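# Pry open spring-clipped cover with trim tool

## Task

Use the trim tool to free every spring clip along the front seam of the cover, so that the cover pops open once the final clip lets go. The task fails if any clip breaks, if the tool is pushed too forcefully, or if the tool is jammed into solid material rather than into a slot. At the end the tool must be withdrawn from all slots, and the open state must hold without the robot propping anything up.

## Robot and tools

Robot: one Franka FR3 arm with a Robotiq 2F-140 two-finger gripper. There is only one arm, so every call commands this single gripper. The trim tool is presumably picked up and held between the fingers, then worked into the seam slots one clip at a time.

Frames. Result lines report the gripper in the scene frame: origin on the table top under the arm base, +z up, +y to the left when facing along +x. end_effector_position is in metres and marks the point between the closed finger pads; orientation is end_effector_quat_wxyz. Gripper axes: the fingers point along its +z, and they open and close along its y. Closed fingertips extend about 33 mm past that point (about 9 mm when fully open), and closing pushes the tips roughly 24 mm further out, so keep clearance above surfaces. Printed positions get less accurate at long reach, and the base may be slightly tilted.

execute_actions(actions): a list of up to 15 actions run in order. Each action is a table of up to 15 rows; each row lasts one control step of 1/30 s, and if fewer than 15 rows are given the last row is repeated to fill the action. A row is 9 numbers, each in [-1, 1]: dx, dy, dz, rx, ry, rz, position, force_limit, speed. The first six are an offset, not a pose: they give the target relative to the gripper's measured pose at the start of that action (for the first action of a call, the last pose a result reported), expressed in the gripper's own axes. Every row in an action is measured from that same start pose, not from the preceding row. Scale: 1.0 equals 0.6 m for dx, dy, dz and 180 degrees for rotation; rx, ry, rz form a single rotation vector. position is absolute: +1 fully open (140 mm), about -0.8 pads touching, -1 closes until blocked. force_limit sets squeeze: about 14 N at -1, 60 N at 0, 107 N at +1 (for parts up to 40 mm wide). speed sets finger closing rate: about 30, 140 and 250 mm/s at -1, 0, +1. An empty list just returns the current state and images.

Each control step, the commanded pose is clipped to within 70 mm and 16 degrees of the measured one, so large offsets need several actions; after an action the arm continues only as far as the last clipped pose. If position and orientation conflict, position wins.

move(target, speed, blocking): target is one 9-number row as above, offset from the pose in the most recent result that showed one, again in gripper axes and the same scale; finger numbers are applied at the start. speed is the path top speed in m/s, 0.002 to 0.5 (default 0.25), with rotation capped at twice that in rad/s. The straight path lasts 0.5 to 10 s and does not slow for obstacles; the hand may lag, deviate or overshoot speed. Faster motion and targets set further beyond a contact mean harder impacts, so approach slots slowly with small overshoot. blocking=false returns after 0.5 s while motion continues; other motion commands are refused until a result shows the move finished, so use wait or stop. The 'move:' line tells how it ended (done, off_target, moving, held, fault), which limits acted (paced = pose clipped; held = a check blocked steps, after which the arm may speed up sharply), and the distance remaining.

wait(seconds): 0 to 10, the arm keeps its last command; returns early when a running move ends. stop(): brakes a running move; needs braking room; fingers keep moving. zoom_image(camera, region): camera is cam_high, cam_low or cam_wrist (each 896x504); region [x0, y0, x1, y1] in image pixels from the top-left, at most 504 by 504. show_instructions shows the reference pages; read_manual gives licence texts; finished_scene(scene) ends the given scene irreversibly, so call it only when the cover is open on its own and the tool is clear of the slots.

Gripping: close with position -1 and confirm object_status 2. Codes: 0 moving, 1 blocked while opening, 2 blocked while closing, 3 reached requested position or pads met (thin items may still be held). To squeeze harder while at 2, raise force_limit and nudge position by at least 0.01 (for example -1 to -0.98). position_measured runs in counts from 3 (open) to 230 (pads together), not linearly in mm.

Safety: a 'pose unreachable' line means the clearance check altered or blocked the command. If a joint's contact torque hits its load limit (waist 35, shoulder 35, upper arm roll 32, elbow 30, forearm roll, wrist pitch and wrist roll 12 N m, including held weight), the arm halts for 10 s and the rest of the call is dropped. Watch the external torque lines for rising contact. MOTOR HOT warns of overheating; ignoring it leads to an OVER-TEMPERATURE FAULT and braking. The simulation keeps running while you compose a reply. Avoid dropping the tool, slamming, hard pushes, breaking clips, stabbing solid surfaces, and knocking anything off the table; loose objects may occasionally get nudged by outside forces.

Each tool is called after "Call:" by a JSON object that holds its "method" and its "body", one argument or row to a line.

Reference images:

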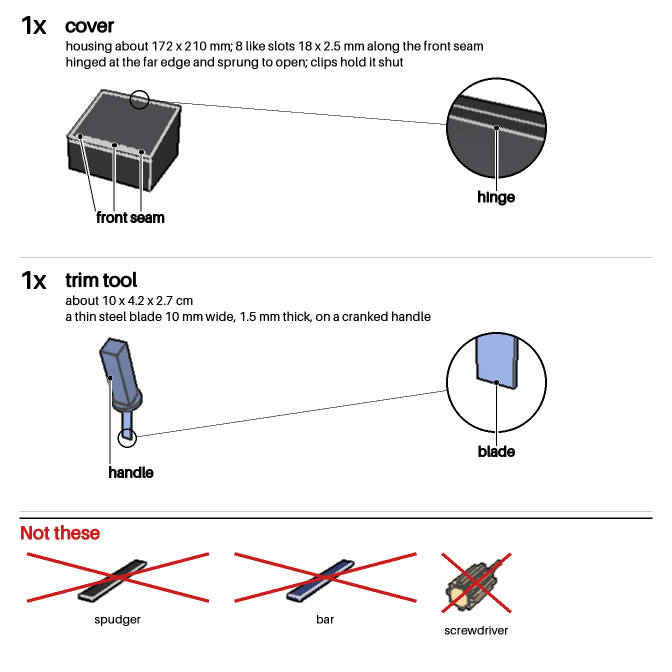

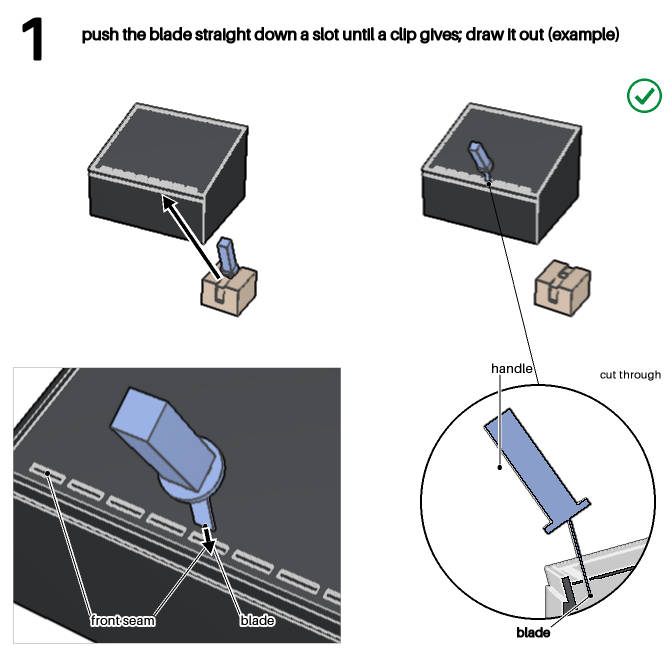

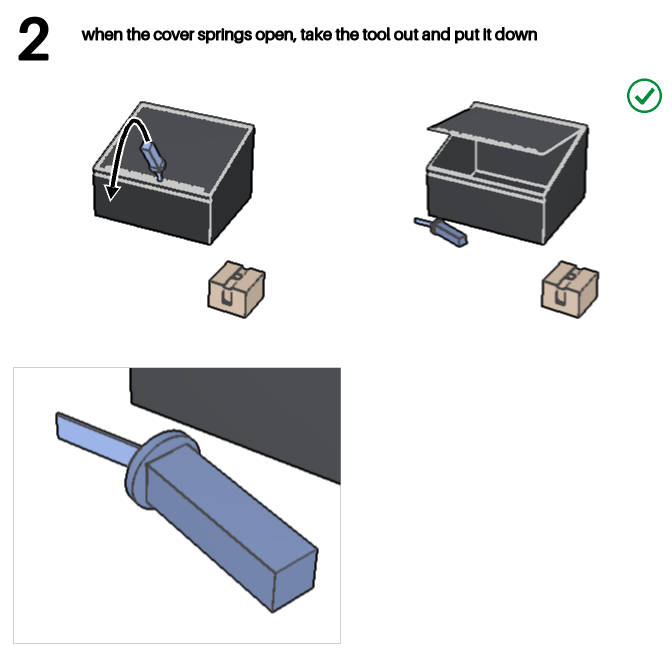

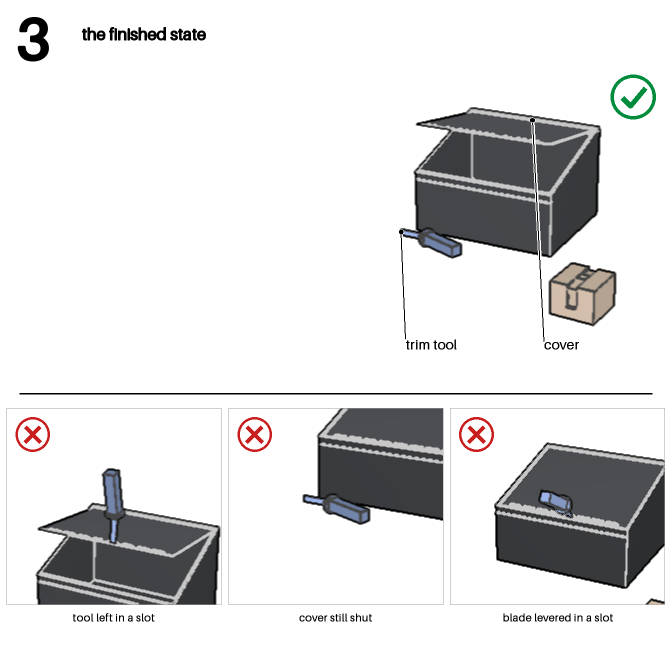

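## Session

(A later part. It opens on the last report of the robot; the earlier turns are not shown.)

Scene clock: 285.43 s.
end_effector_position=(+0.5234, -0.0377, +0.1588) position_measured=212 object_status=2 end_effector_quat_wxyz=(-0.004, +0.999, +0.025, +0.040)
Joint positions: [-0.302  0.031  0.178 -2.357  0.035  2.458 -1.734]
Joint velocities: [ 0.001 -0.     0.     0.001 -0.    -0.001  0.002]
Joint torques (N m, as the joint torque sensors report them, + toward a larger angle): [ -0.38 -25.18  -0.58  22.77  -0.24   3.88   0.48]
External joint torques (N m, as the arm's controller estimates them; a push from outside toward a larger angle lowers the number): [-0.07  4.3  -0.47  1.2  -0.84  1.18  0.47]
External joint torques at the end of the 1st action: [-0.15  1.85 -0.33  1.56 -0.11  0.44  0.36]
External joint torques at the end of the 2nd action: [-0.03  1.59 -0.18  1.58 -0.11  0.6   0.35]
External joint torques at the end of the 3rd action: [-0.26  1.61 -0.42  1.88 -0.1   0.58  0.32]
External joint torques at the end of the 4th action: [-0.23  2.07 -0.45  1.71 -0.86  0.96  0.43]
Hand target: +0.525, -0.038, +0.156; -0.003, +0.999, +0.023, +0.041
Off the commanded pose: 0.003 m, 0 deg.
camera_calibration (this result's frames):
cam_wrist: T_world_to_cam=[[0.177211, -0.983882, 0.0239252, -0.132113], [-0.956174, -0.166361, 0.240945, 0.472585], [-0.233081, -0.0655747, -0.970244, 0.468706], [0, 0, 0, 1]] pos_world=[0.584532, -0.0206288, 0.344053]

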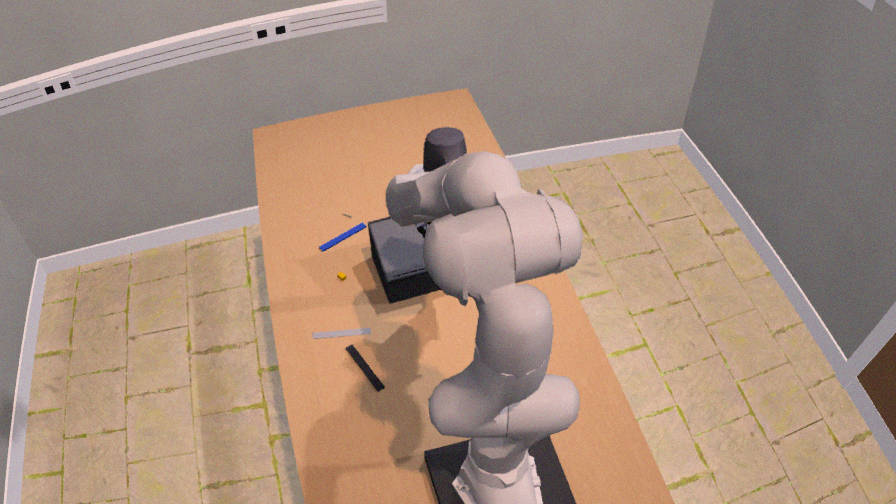

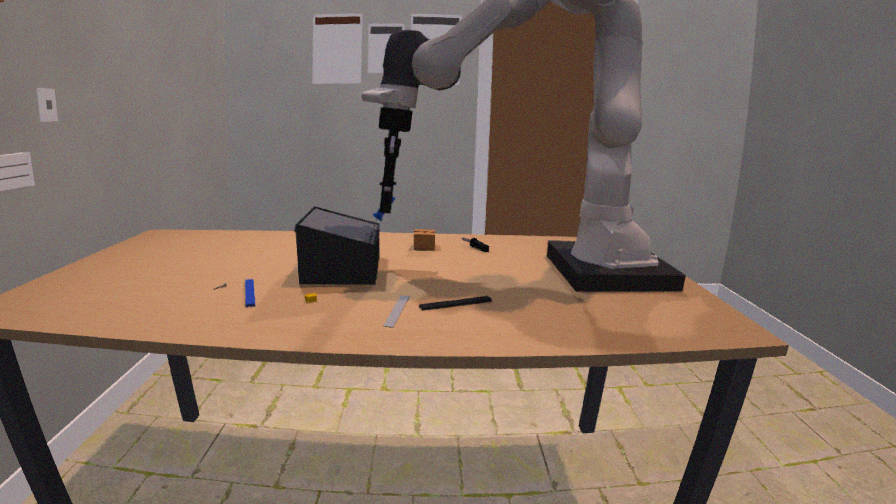

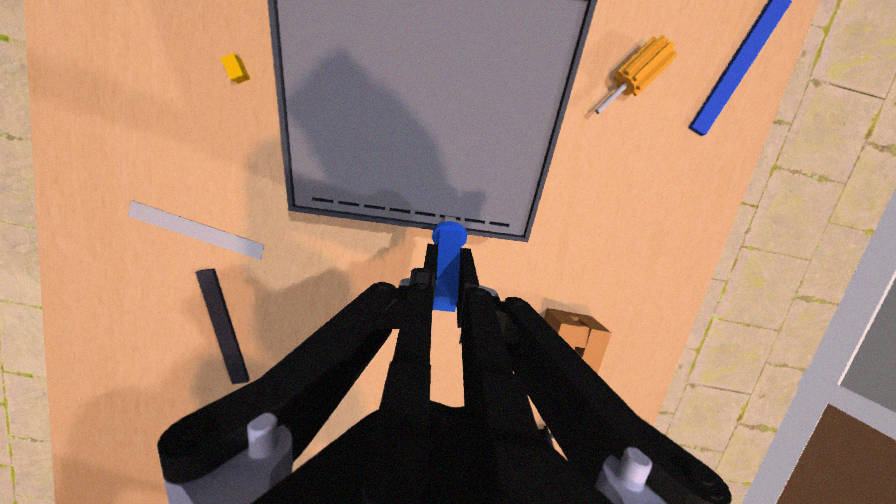

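Another clip. Push ramp.

Call:
{"method": "execute_actions", "body": {
  "actions": [
    [[-0.001,0.0005,0.005,0,-0.0008,0.0005,-1,0.8,-0.6],[-0.002,0.0005,0.006,0,-0.0013,0.0005,-1,0.8,-0.6],[-0.003,0.0005,0.007,0,-0.0018,0.0005,-1,0.8,-0.6],[-0.004,0.0005,0.008,0,-0.0023,0.0005,-1,0.8,-0.6],[-0.005,0.0005,0.009,0,-0.0028,0.0005,-1,0.8,-0.6],[-0.006,0.0005,0.010,0,-0.0033,0.0005,-1,0.8,-0.6],[-0.007,0.0005,0.011,0,-0.0038,0.0005,-1,0.8,-0.6],[-0.008,0.0005,0.012,0,-0.0043,0.0005,-1,0.8,-0.6],[-0.0088,0.0005,0.0128,0,-0.0047,0.0005,-1,0.8,-0.6],[-0.0092,0.0005,0.0132,0,-0.0049,0.0005,-1,0.8,-0.6]]
  ]
}}

Scene clock: 289.00 s.
end_effector_position=(+0.5237, -0.0378, +0.1565) position_measured=212 object_status=2 end_effector_quat_wxyz=(-0.004, +0.999, +0.026, +0.040)
Joint positions: [-0.302  0.036  0.178 -2.357  0.033  2.462 -1.733]
Joint velocities: [ 0.001  0.004  0.     0.    -0.002  0.004 -0.   ]
Joint torques (N m, as the joint torque sensors report them, + toward a larger angle): [ -0.81 -25.32  -0.98  19.48  -0.25   2.     0.42]
External joint torques (N m, as the arm's controller estimates them; a push from outside toward a larger angle lowers the number): [-0.41  4.31 -0.8  -2.08 -0.85 -0.71  0.42]
Hand target: +0.519, -0.038, +0.151; -0.003, +0.999, +0.025, +0.032
Off the commanded pose: 0.008 m, 1 deg.
camera_calibration (this result's frames):
cam_wrist: T_world_to_cam=[[0.178316, -0.983673, 0.024306, -0.1329], [-0.955841, -0.167301, 0.241616, 0.473056], [-0.233604, -0.0663166, -0.970068, 0.466835], [0, 0, 0, 1]] pos_world=[0.584919, -0.0206288, 0.341794]

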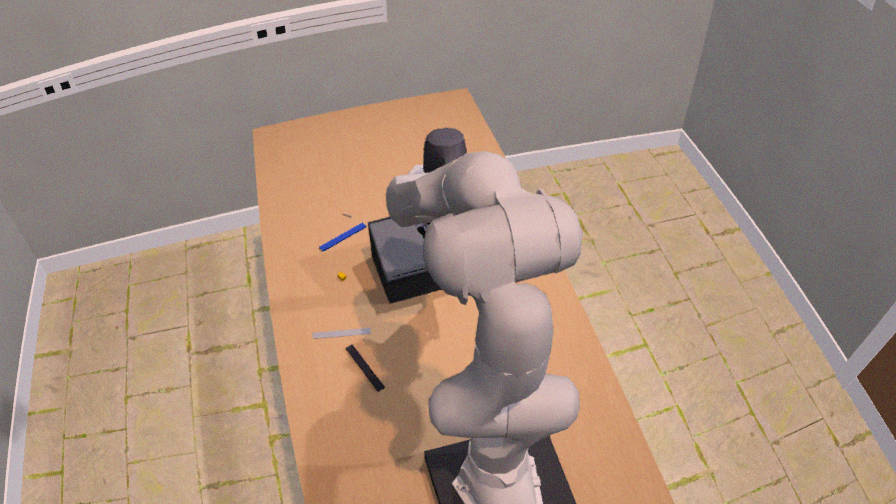

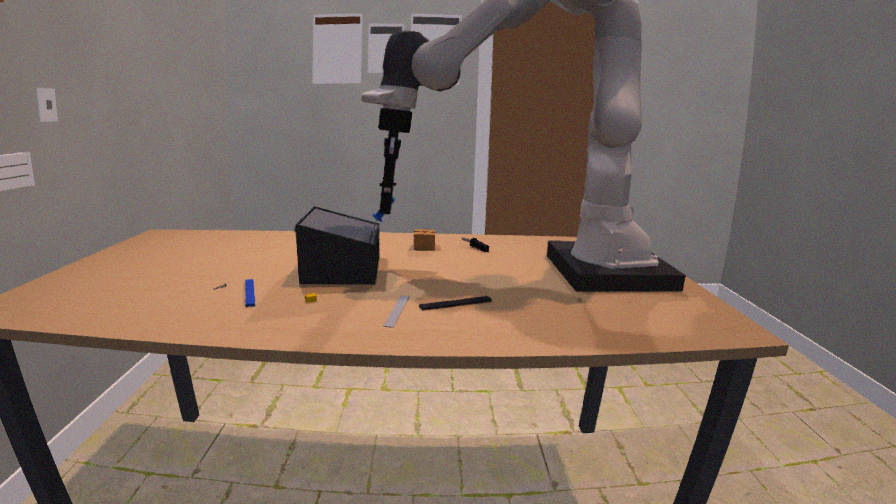

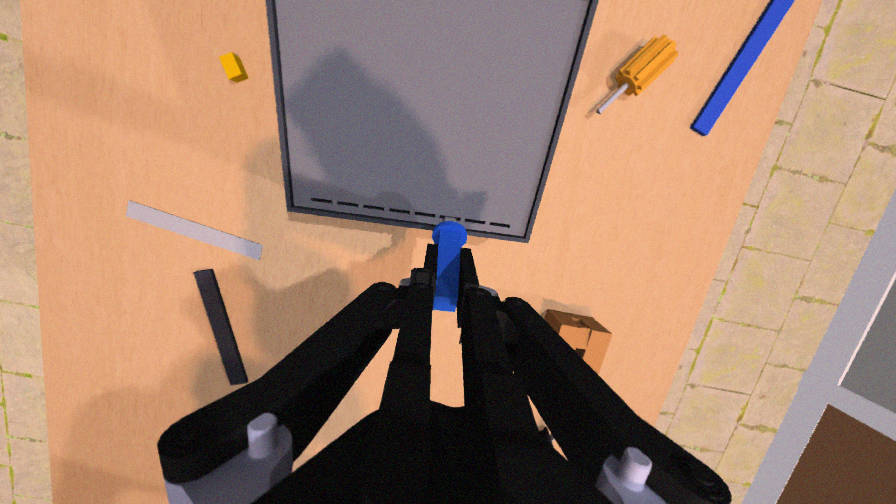

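Call:
{"method": "execute_actions", "body": {
  "actions": [
    [[0.001,0.001,0.0045,-0.0003,0,0.0005,-1,0.8,-0.6]],
    [[0.001,0.001,0.004,-0.0003,0,0.0005,-1,0.8,-0.6]]
  ]
}}

Scene clock: 292.50 s.
end_effector_position=(+0.5244, -0.0378, +0.1548) position_measured=212 object_status=2 end_effector_quat_wxyz=(-0.004, +0.999, +0.026, +0.040)
Joint positions: [-0.302  0.041  0.178 -2.355  0.033  2.466 -1.733]
Joint velocities: [-0.001  0.001  0.001  0.001 -0.     0.     0.   ]
Joint torques (N m, as the joint torque sensors report them, + toward a larger angle): [ -0.51 -26.92  -0.6   22.59  -0.04   3.2    0.33]
External joint torques (N m, as the arm's controller estimates them; a push from outside toward a larger angle lowers the number): [-0.19  2.83 -0.54  1.08 -0.64  0.49  0.33]
External joint torques at the end of the 1st action: [ 0.04  2.76 -0.66  1.06 -0.62  0.48  0.31]
Hand target: +0.525, -0.038, +0.153; -0.003, +0.999, +0.025, +0.040
Off the commanded pose: 0.002 m, 0 deg.
camera_calibration (this result's frames):
cam_wrist: T_world_to_cam=[[0.178353, -0.983684, 0.023586, -0.132833], [-0.955801, -0.167504, 0.241635, 0.474107], [-0.233742, -0.06564, -0.97008, 0.465434], [0, 0, 0, 1]] pos_world=[0.585634, -0.0206996, 0.340081]

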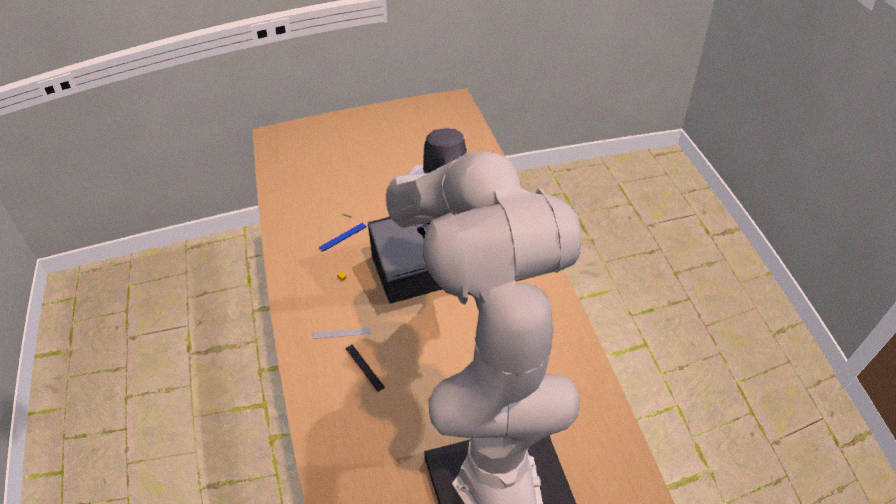

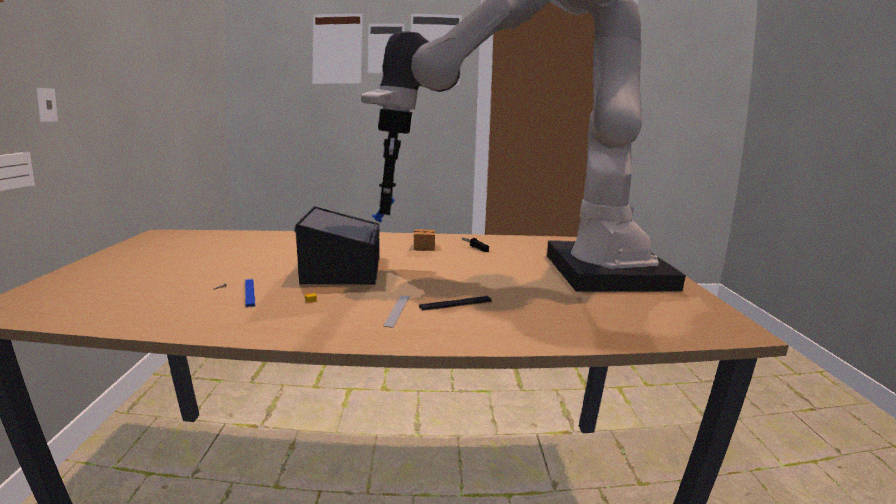

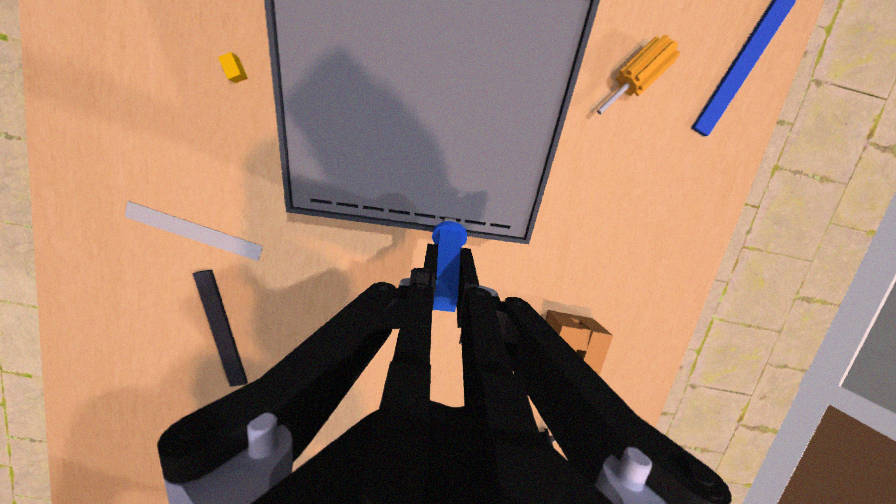

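Call:
{"method": "move", "body": {
  "target": [-0.006,0,-0.028,0,0.0,0.0,-1,0.8,-0.6],
  "speed": 0.03
}}

Call:
{"method": "move", "body": {
  "target": [-0.004,0.039,-0.003,0,-0.0005,-0.001,-1,0.8,-0.6],
  "speed": 0.04
}}

Call:
{"method": "zoom_image", "body": {
  "camera": "cam_wrist",
  "region": [430, 200, 475, 230]
}}

Scene clock: 295.93 s.
end_effector_position=(+0.5214, -0.0375, +0.1710) position_measured=212 object_status=2 end_effector_quat_wxyz=(-0.003, +0.999, +0.025, +0.042)
Joint positions: [-0.302  0.001  0.178 -2.358  0.04   2.433 -1.735]
Joint velocities: [-0.001  0.    -0.001 -0.001  0.002 -0.015 -0.003]
Joint torques (N m, as the joint torque sensors report them, + toward a larger angle): [ -0.89 -30.4   -1.43  22.14   1.69   2.13  -0.22]
External joint torques (N m, as the arm's controller estimates them; a push from outside toward a larger angle lowers the number): [-0.55 -1.63 -1.09  0.23  1.07 -0.59 -0.22]
Hand target: +0.520, -0.038, +0.171; -0.004, +0.999, +0.026, +0.040
Off the commanded pose: 0.002 m, 0 deg.
move: done
camera_calibration (this result's frames):
cam_wrist: T_world_to_cam=[[0.175992, -0.984046, 0.026094, -0.131637], [-0.957218, -0.164888, 0.237792, 0.468853], [-0.229696, -0.0668272, -0.970965, 0.47841], [0, 0, 0, 1]] pos_world=[0.58185, -0.0202578, 0.356465]

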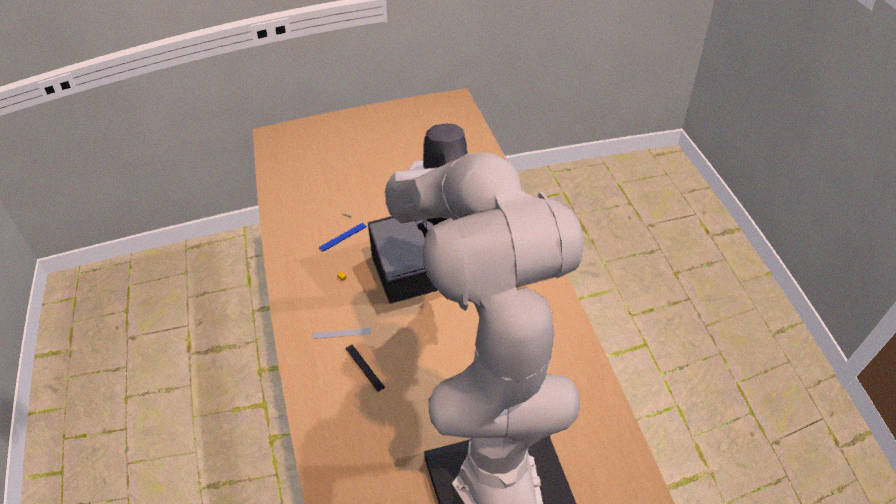

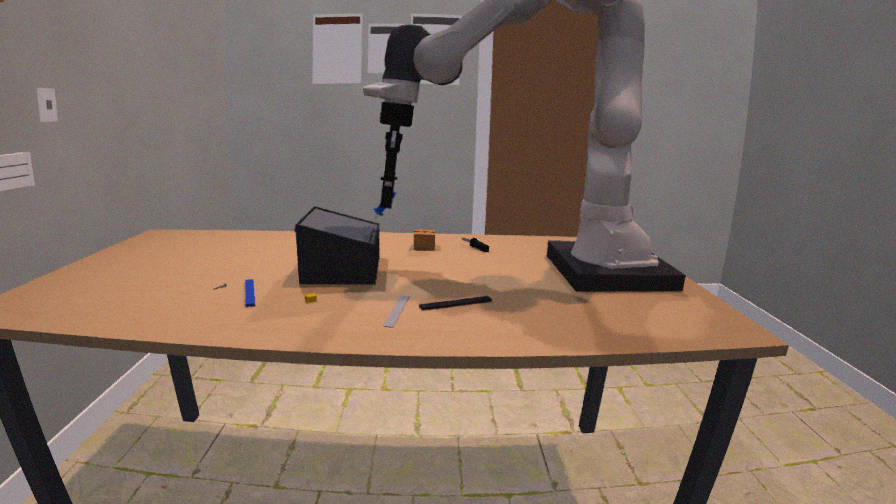

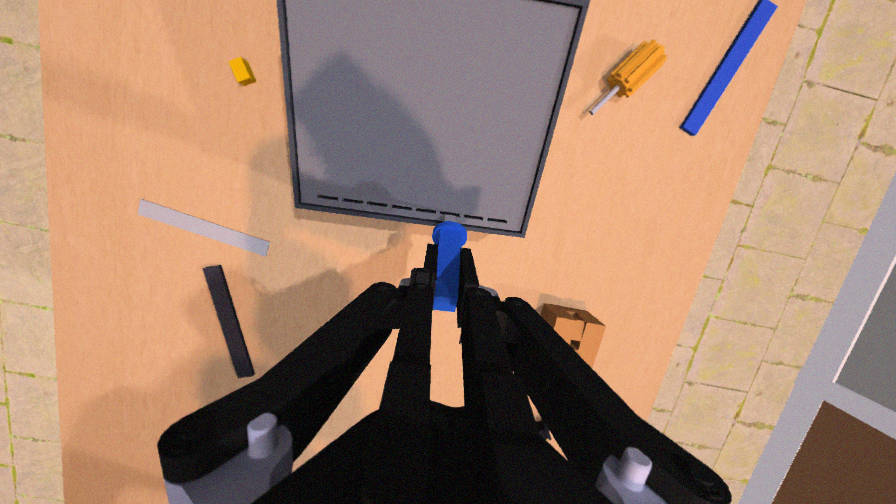

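Scene clock: 296.83 s.
end_effector_position=(+0.5213, -0.0594, +0.1736) position_measured=212 object_status=2 end_effector_quat_wxyz=(-0.002, +0.999, +0.022, +0.043)
Joint positions: [-0.321  0.001  0.155 -2.351  0.041  2.429 -1.773]
Joint velocities: [-0.003 -0.     0.     0.001  0.001 -0.003 -0.028]
Joint torques (N m, as the joint torque sensors report them, + toward a larger angle): [ -1.55 -27.25  -2.08  23.69   1.75   2.15  -0.37]
External joint torques (N m, as the arm's controller estimates them; a push from outside toward a larger angle lowers the number): [-1.14  1.7  -1.67  1.71  1.12 -0.56 -0.37]
Hand target: +0.520, -0.061, +0.173; -0.003, +0.999, +0.026, +0.041
Off the commanded pose: 0.002 m, 1 deg.
move: done
camera_calibration (this result's frames):
cam_wrist: T_world_to_cam=[[0.170799, -0.98488, 0.0289719, -0.151077], [-0.958751, -0.159344, 0.235384, 0.466096], [-0.227208, -0.0679803, -0.971471, 0.47821], [0, 0, 0, 1]] pos_world=[0.581328, -0.0420139, 0.359232]

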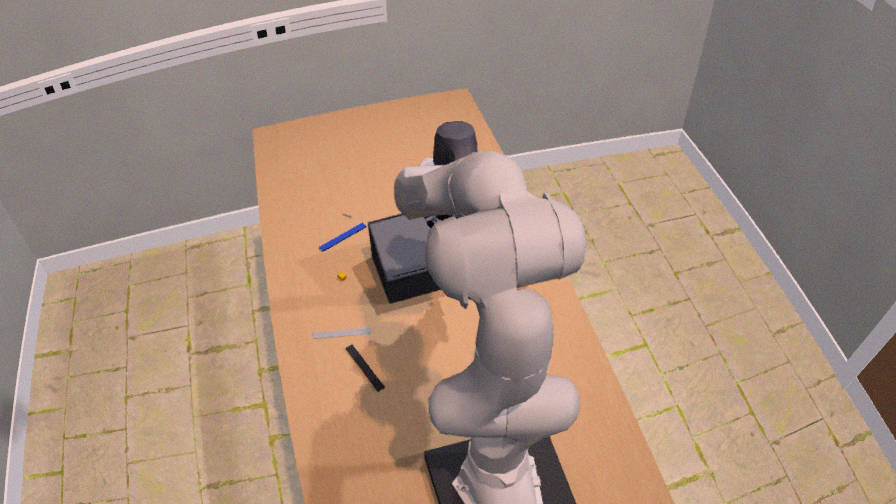

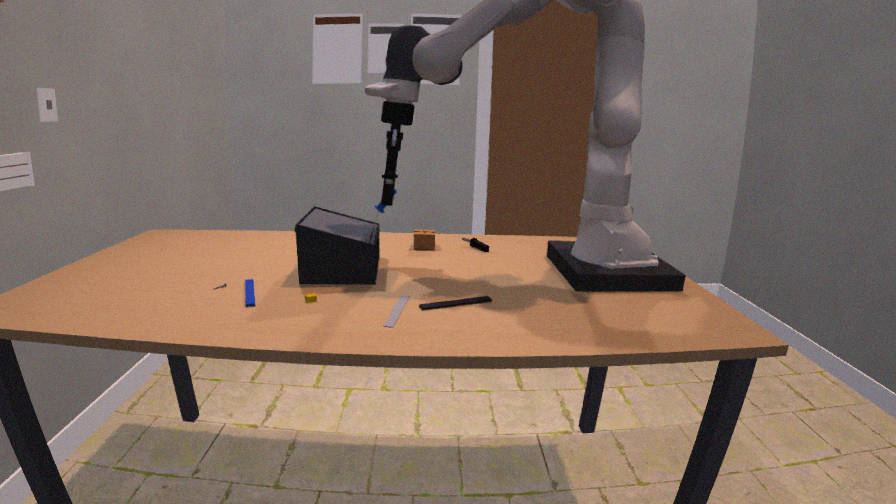

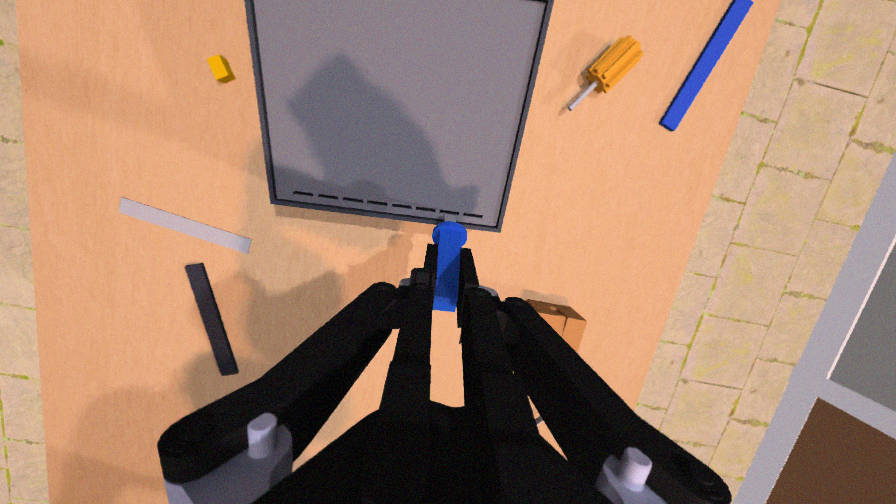

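Region (430, 200, 475, 230) of cam_wrist's 896x504 image, scaled by 11.200, with more detail than that image has.

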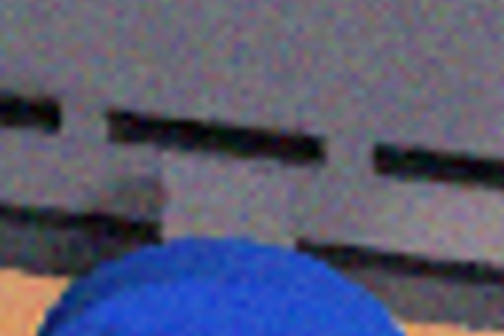

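Call:
{"method": "move", "body": {
  "target": [0.0048,-0.0005,0.0098,0,0.0,-0.003,-1,0.8,-0.6],
  "speed": 0.012
}}

Call:
{"method": "zoom_image", "body": {
  "camera": "cam_wrist",
  "region": [430, 200, 475, 230]
}}

Scene clock: 299.80 s.
end_effector_position=(+0.5227, -0.0593, +0.1680) position_measured=212 object_status=2 end_effector_quat_wxyz=(-0.003, +0.999, +0.027, +0.041)
Joint positions: [-0.321  0.017  0.155 -2.347  0.041  2.436 -1.781]
Joint velocities: [-0.     0.001 -0.001  0.002  0.     0.007 -0.001]
Joint torques (N m, as the joint torque sensors report them, + toward a larger angle): [  0.04 -27.48  -0.17  22.56  -0.16   3.19   0.36]
External joint torques (N m, as the arm's controller estimates them; a push from outside toward a larger angle lowers the number): [ 0.31  1.98  0.01  0.69 -0.78  0.48  0.36]
Hand target: +0.525, -0.059, +0.168; -0.001, +0.999, +0.027, +0.043
Off the commanded pose: 0.002 m, 0 deg.
move: done
camera_calibration (this result's frames):
cam_wrist: T_world_to_cam=[[0.179431, -0.983412, 0.0265421, -0.155079], [-0.956414, -0.16806, 0.238805, 0.466436], [-0.230384, -0.0682344, -0.970705, 0.474574], [0, 0, 0, 1]] pos_world=[0.583266, -0.0417351, 0.3534]

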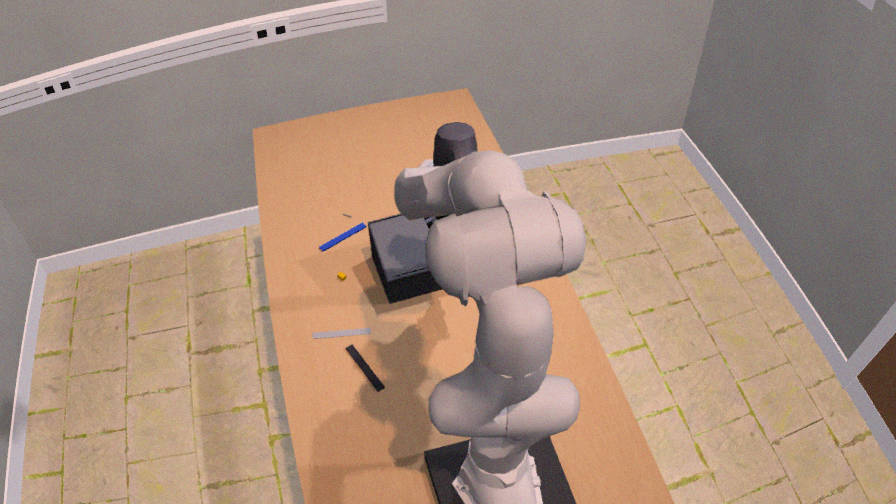

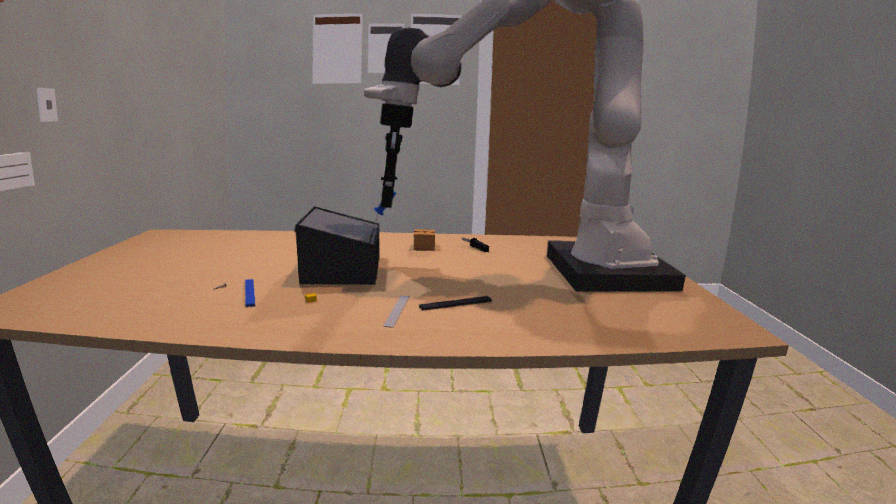

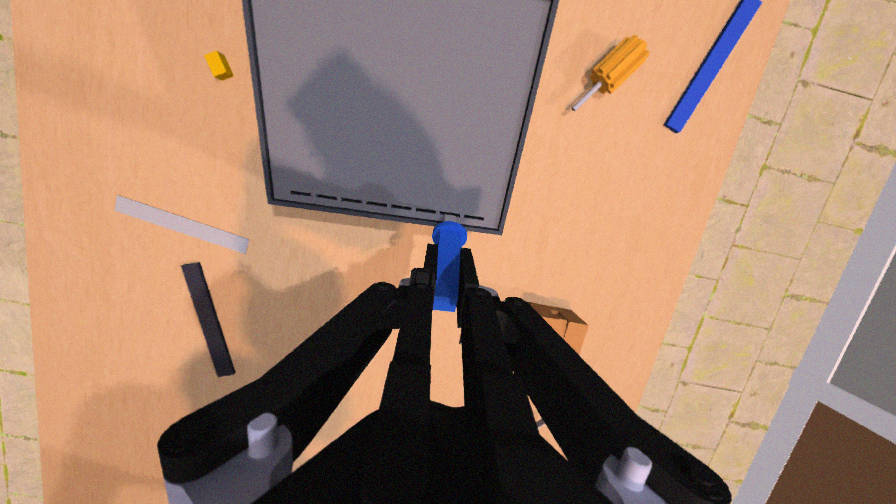

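Region (430, 200, 475, 230) of cam_wrist's 896x504 image, scaled by 11.200, with more detail than that image has.

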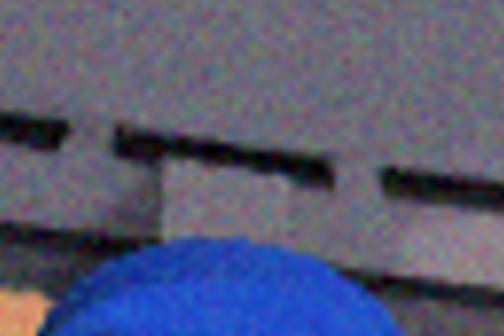

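Call:
{"method": "execute_actions", "body": {
  "actions": [
    [[0.0035,0,0.0035,0,0.0012,0.001,-1,0.8,-0.6]],
    [[0.0033,0,0.0035,0,0.0012,0.001,-1,0.8,-0.6]],
    [[0.0032,0.0005,0.0035,0,0.0011,0.001,-1,0.8,-0.6]],
    [[0.003,0.0008,0.003,-0.0004,0.001,0.0012,-1,0.8,-0.6],[0.003,0.0008,0.0035,-0.0004,0.001,0.0012,-1,0.8,-0.6],[0.0031,0.001,0.0042,-0.0006,0.001,0.0015,-1,0.8,-0.6],[0.0032,0.001,0.0048,-0.0006,0.001,0.0015,-1,0.8,-0.6],[0.0033,0.001,0.0055,-0.0006,0.001,0.0015,-1,0.8,-0.6]],
    [[0.002,0.001,0.003,-0.0006,0.0006,0.0015,-1,0.8,-0.6],[0.002,0.001,0.004,-0.0006,0.0006,0.0015,-1,0.8,-0.6],[0.0022,0.001,0.005,-0.0006,0.0006,0.0015,-1,0.8,-0.6],[0.0024,0.001,0.006,-0.0006,0.0006,0.0015,-1,0.8,-0.6]]
  ]
}}

Scene clock: 305.97 s.
end_effector_position=(+0.5248, -0.0593, +0.1587) position_measured=212 object_status=2 end_effector_quat_wxyz=(-0.004, +0.999, +0.026, +0.040)
Joint positions: [-0.321  0.041  0.155 -2.345  0.04   2.455 -1.779]
Joint velocities: [ 0.     0.001 -0.001 -0.001 -0.     0.001  0.   ]
Joint torques (N m, as the joint torque sensors report them, + toward a larger angle): [ -0.4  -25.79  -0.56  22.74  -0.2    3.84   0.48]
External joint torques (N m, as the arm's controller estimates them; a push from outside toward a larger angle lowers the number): [-0.03  4.03 -0.42  1.23 -0.81  1.15  0.47]
External joint torques at the end of the 1st action: [-0.16  1.68 -0.38  1.47  0.11  0.55  0.33]
External joint torques at the end of the 2nd action: [-0.14  1.57 -0.32  1.53  0.05  0.6   0.33]
External joint torques at the end of the 3rd action: [-0.14  1.66 -0.32  1.89  0.02  0.58  0.3 ]
External joint torques at the end of the 4th action: [ 0.08  2.06 -0.29  1.56 -0.78  0.97  0.43]
Hand target: +0.526, -0.060, +0.156; -0.003, +0.999, +0.024, +0.041
Off the commanded pose: 0.003 m, 0 deg.
camera_calibration (this result's frames):
cam_wrist: T_world_to_cam=[[0.177425, -0.983859, 0.0232955, -0.153584], [-0.956323, -0.166775, 0.240067, 0.470453], [-0.232307, -0.0648721, -0.970477, 0.467202], [0, 0, 0, 1]] pos_world=[0.585689, -0.0423362, 0.344046]

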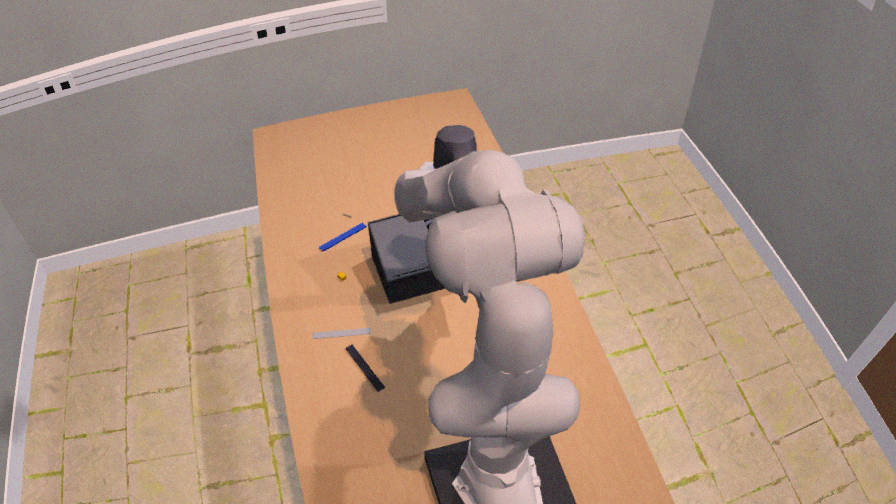

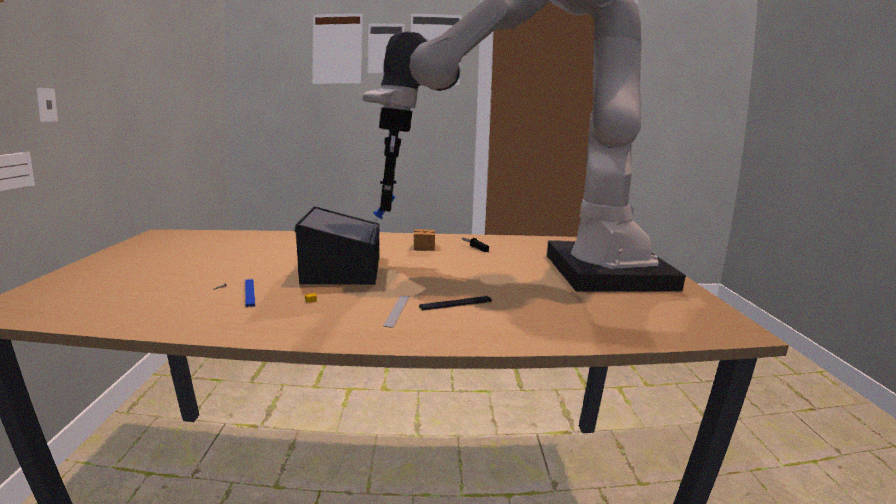

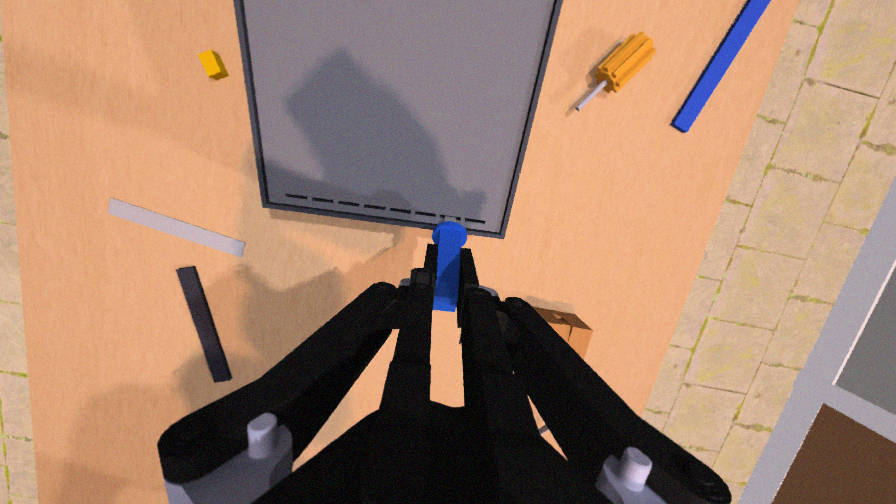

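Call:
{"method": "execute_actions", "body": {
  "actions": [
    [[-0.001,0.0005,0.005,0,-0.0008,0.0005,-1,0.8,-0.6],[-0.002,0.0005,0.006,0,-0.0013,0.0005,-1,0.8,-0.6],[-0.003,0.0005,0.007,0,-0.0018,0.0005,-1,0.8,-0.6],[-0.004,0.0005,0.008,0,-0.0023,0.0005,-1,0.8,-0.6],[-0.005,0.0005,0.009,0,-0.0028,0.0005,-1,0.8,-0.6],[-0.006,0.0005,0.010,0,-0.0033,0.0005,-1,0.8,-0.6],[-0.007,0.0005,0.011,0,-0.0038,0.0005,-1,0.8,-0.6],[-0.008,0.0005,0.012,0,-0.0043,0.0005,-1,0.8,-0.6],[-0.0088,0.0005,0.0128,0,-0.0047,0.0005,-1,0.8,-0.6],[-0.0092,0.0005,0.0132,0,-0.0049,0.0005,-1,0.8,-0.6]],
    [[0.001,0.001,0.004,-0.0003,0,0.0005,-1,0.8,-0.6]]
  ]
}}

Scene clock: 311.27 s.
end_effector_position=(+0.5254, -0.0595, +0.1558) position_measured=212 object_status=2 end_effector_quat_wxyz=(-0.004, +0.999, +0.026, +0.040)
Joint positions: [-0.321  0.048  0.155 -2.344  0.038  2.461 -1.779]
Joint velocities: [-0.001 -0.     0.    -0.     0.001 -0.001  0.001]
Joint torques (N m, as the joint torque sensors report them, + toward a larger angle): [ -0.53 -27.47  -0.76  22.65   0.03   3.19   0.31]
External joint torques (N m, as the arm's controller estimates them; a push from outside toward a larger angle lowers the number): [-0.21  2.65 -0.71  1.1  -0.57  0.48  0.3 ]
External joint torques at the end of the 1st action: [-0.27  4.27 -0.92 -1.87 -1.   -0.71  0.44]
Hand target: +0.526, -0.060, +0.154; -0.003, +0.999, +0.025, +0.040
Off the commanded pose: 0.002 m, 0 deg.
camera_calibration (this result's frames):
cam_wrist: T_world_to_cam=[[0.178713, -0.983614, 0.0237549, -0.154621], [-0.955991, -0.167883, 0.240616, 0.47143], [-0.232685, -0.0657107, -0.97033, 0.464692], [0, 0, 0, 1]] pos_world=[0.586443, -0.0424069, 0.341144]

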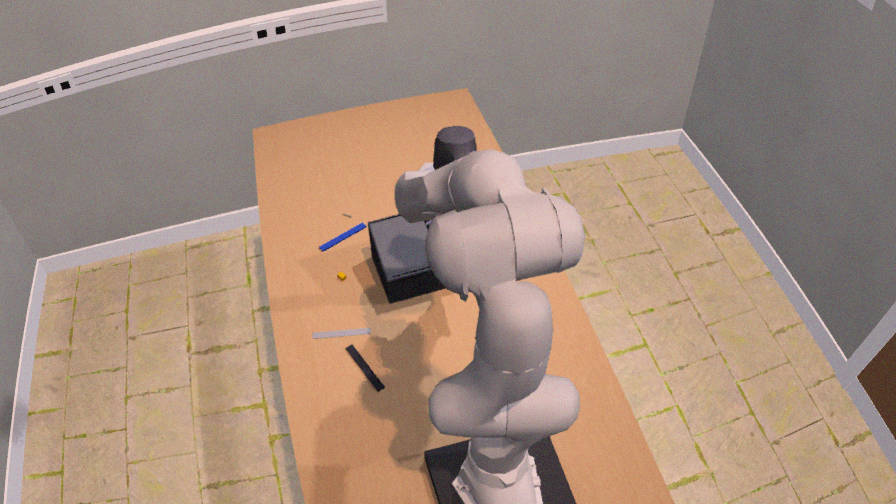

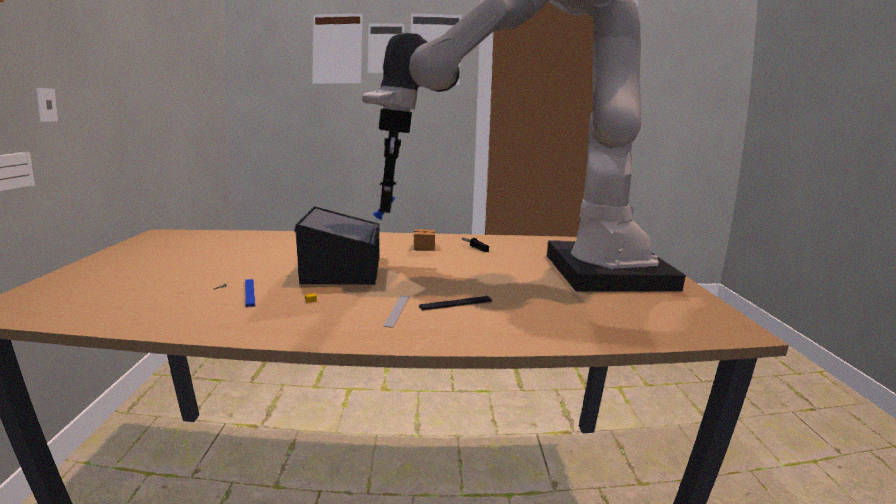

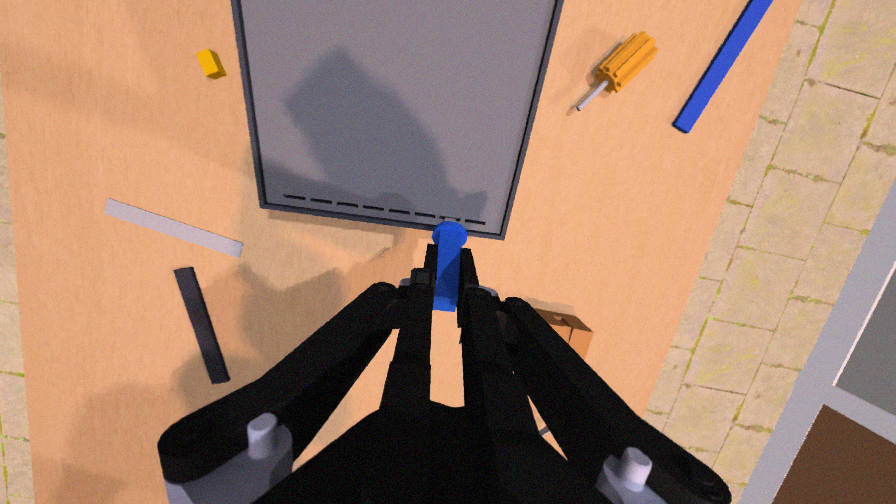

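Call:
{"method": "move", "body": {
  "target": [-0.006,0,-0.027,0,0.0,0.0,-1,0.8,-0.6],
  "speed": 0.03
}}

Scene clock: 313.80 s.
end_effector_position=(+0.5226, -0.0592, +0.1715) position_measured=212 object_status=2 end_effector_quat_wxyz=(-0.003, +0.999, +0.025, +0.042)
Joint positions: [-0.321  0.009  0.155 -2.347  0.043  2.43  -1.78 ]
Joint velocities: [ 0.    -0.    -0.    -0.002  0.003 -0.015 -0.003]
Joint torques (N m, as the joint torque sensors report them, + toward a larger angle): [ -1.04 -30.62  -1.29  22.98   1.63   2.06  -0.09]
External joint torques (N m, as the arm's controller estimates them; a push from outside toward a larger angle lowers the number): [-0.75 -1.44 -1.05  1.04  1.01 -0.66 -0.09]
Hand target: +0.521, -0.060, +0.172; -0.004, +0.999, +0.026, +0.040
Off the commanded pose: 0.002 m, 0 deg.
move: done
camera_calibration (this result's frames):
cam_wrist: T_world_to_cam=[[0.176999, -0.983852, 0.0265813, -0.153737], [-0.95732, -0.16583, 0.236725, 0.4665], [-0.228494, -0.0673469, -0.971213, 0.477084], [0, 0, 0, 1]] pos_world=[0.582813, -0.0417642, 0.357005]

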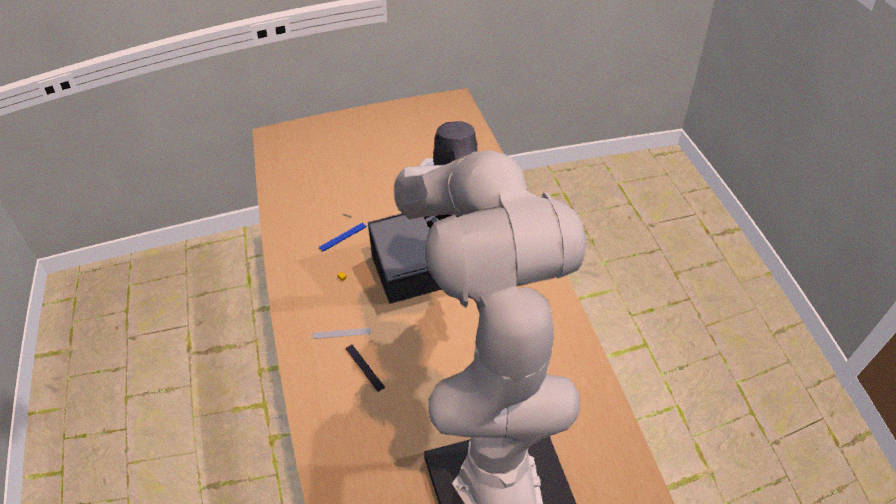

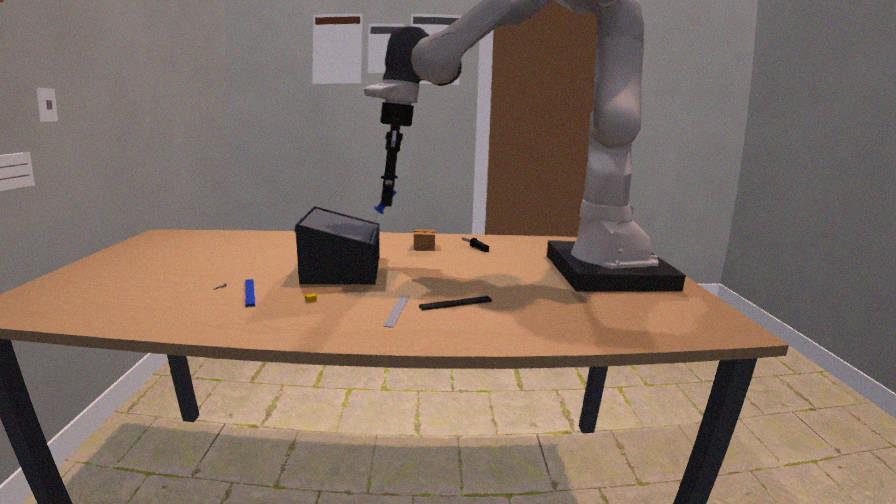

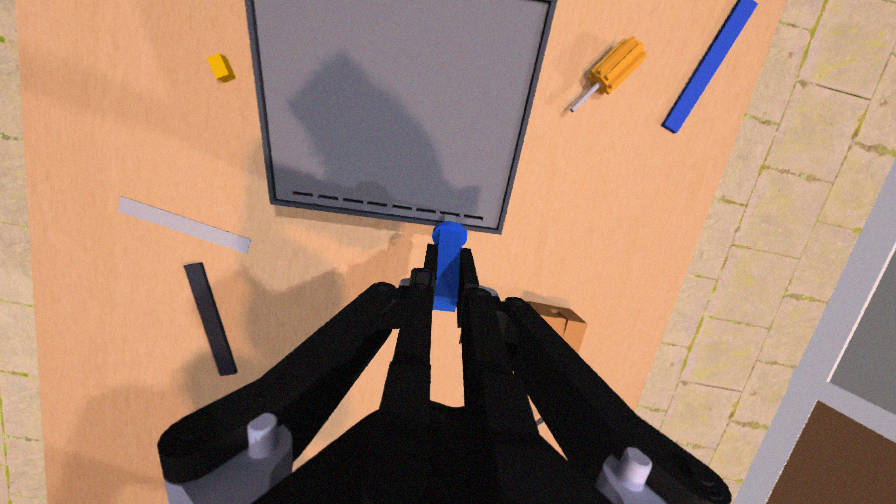

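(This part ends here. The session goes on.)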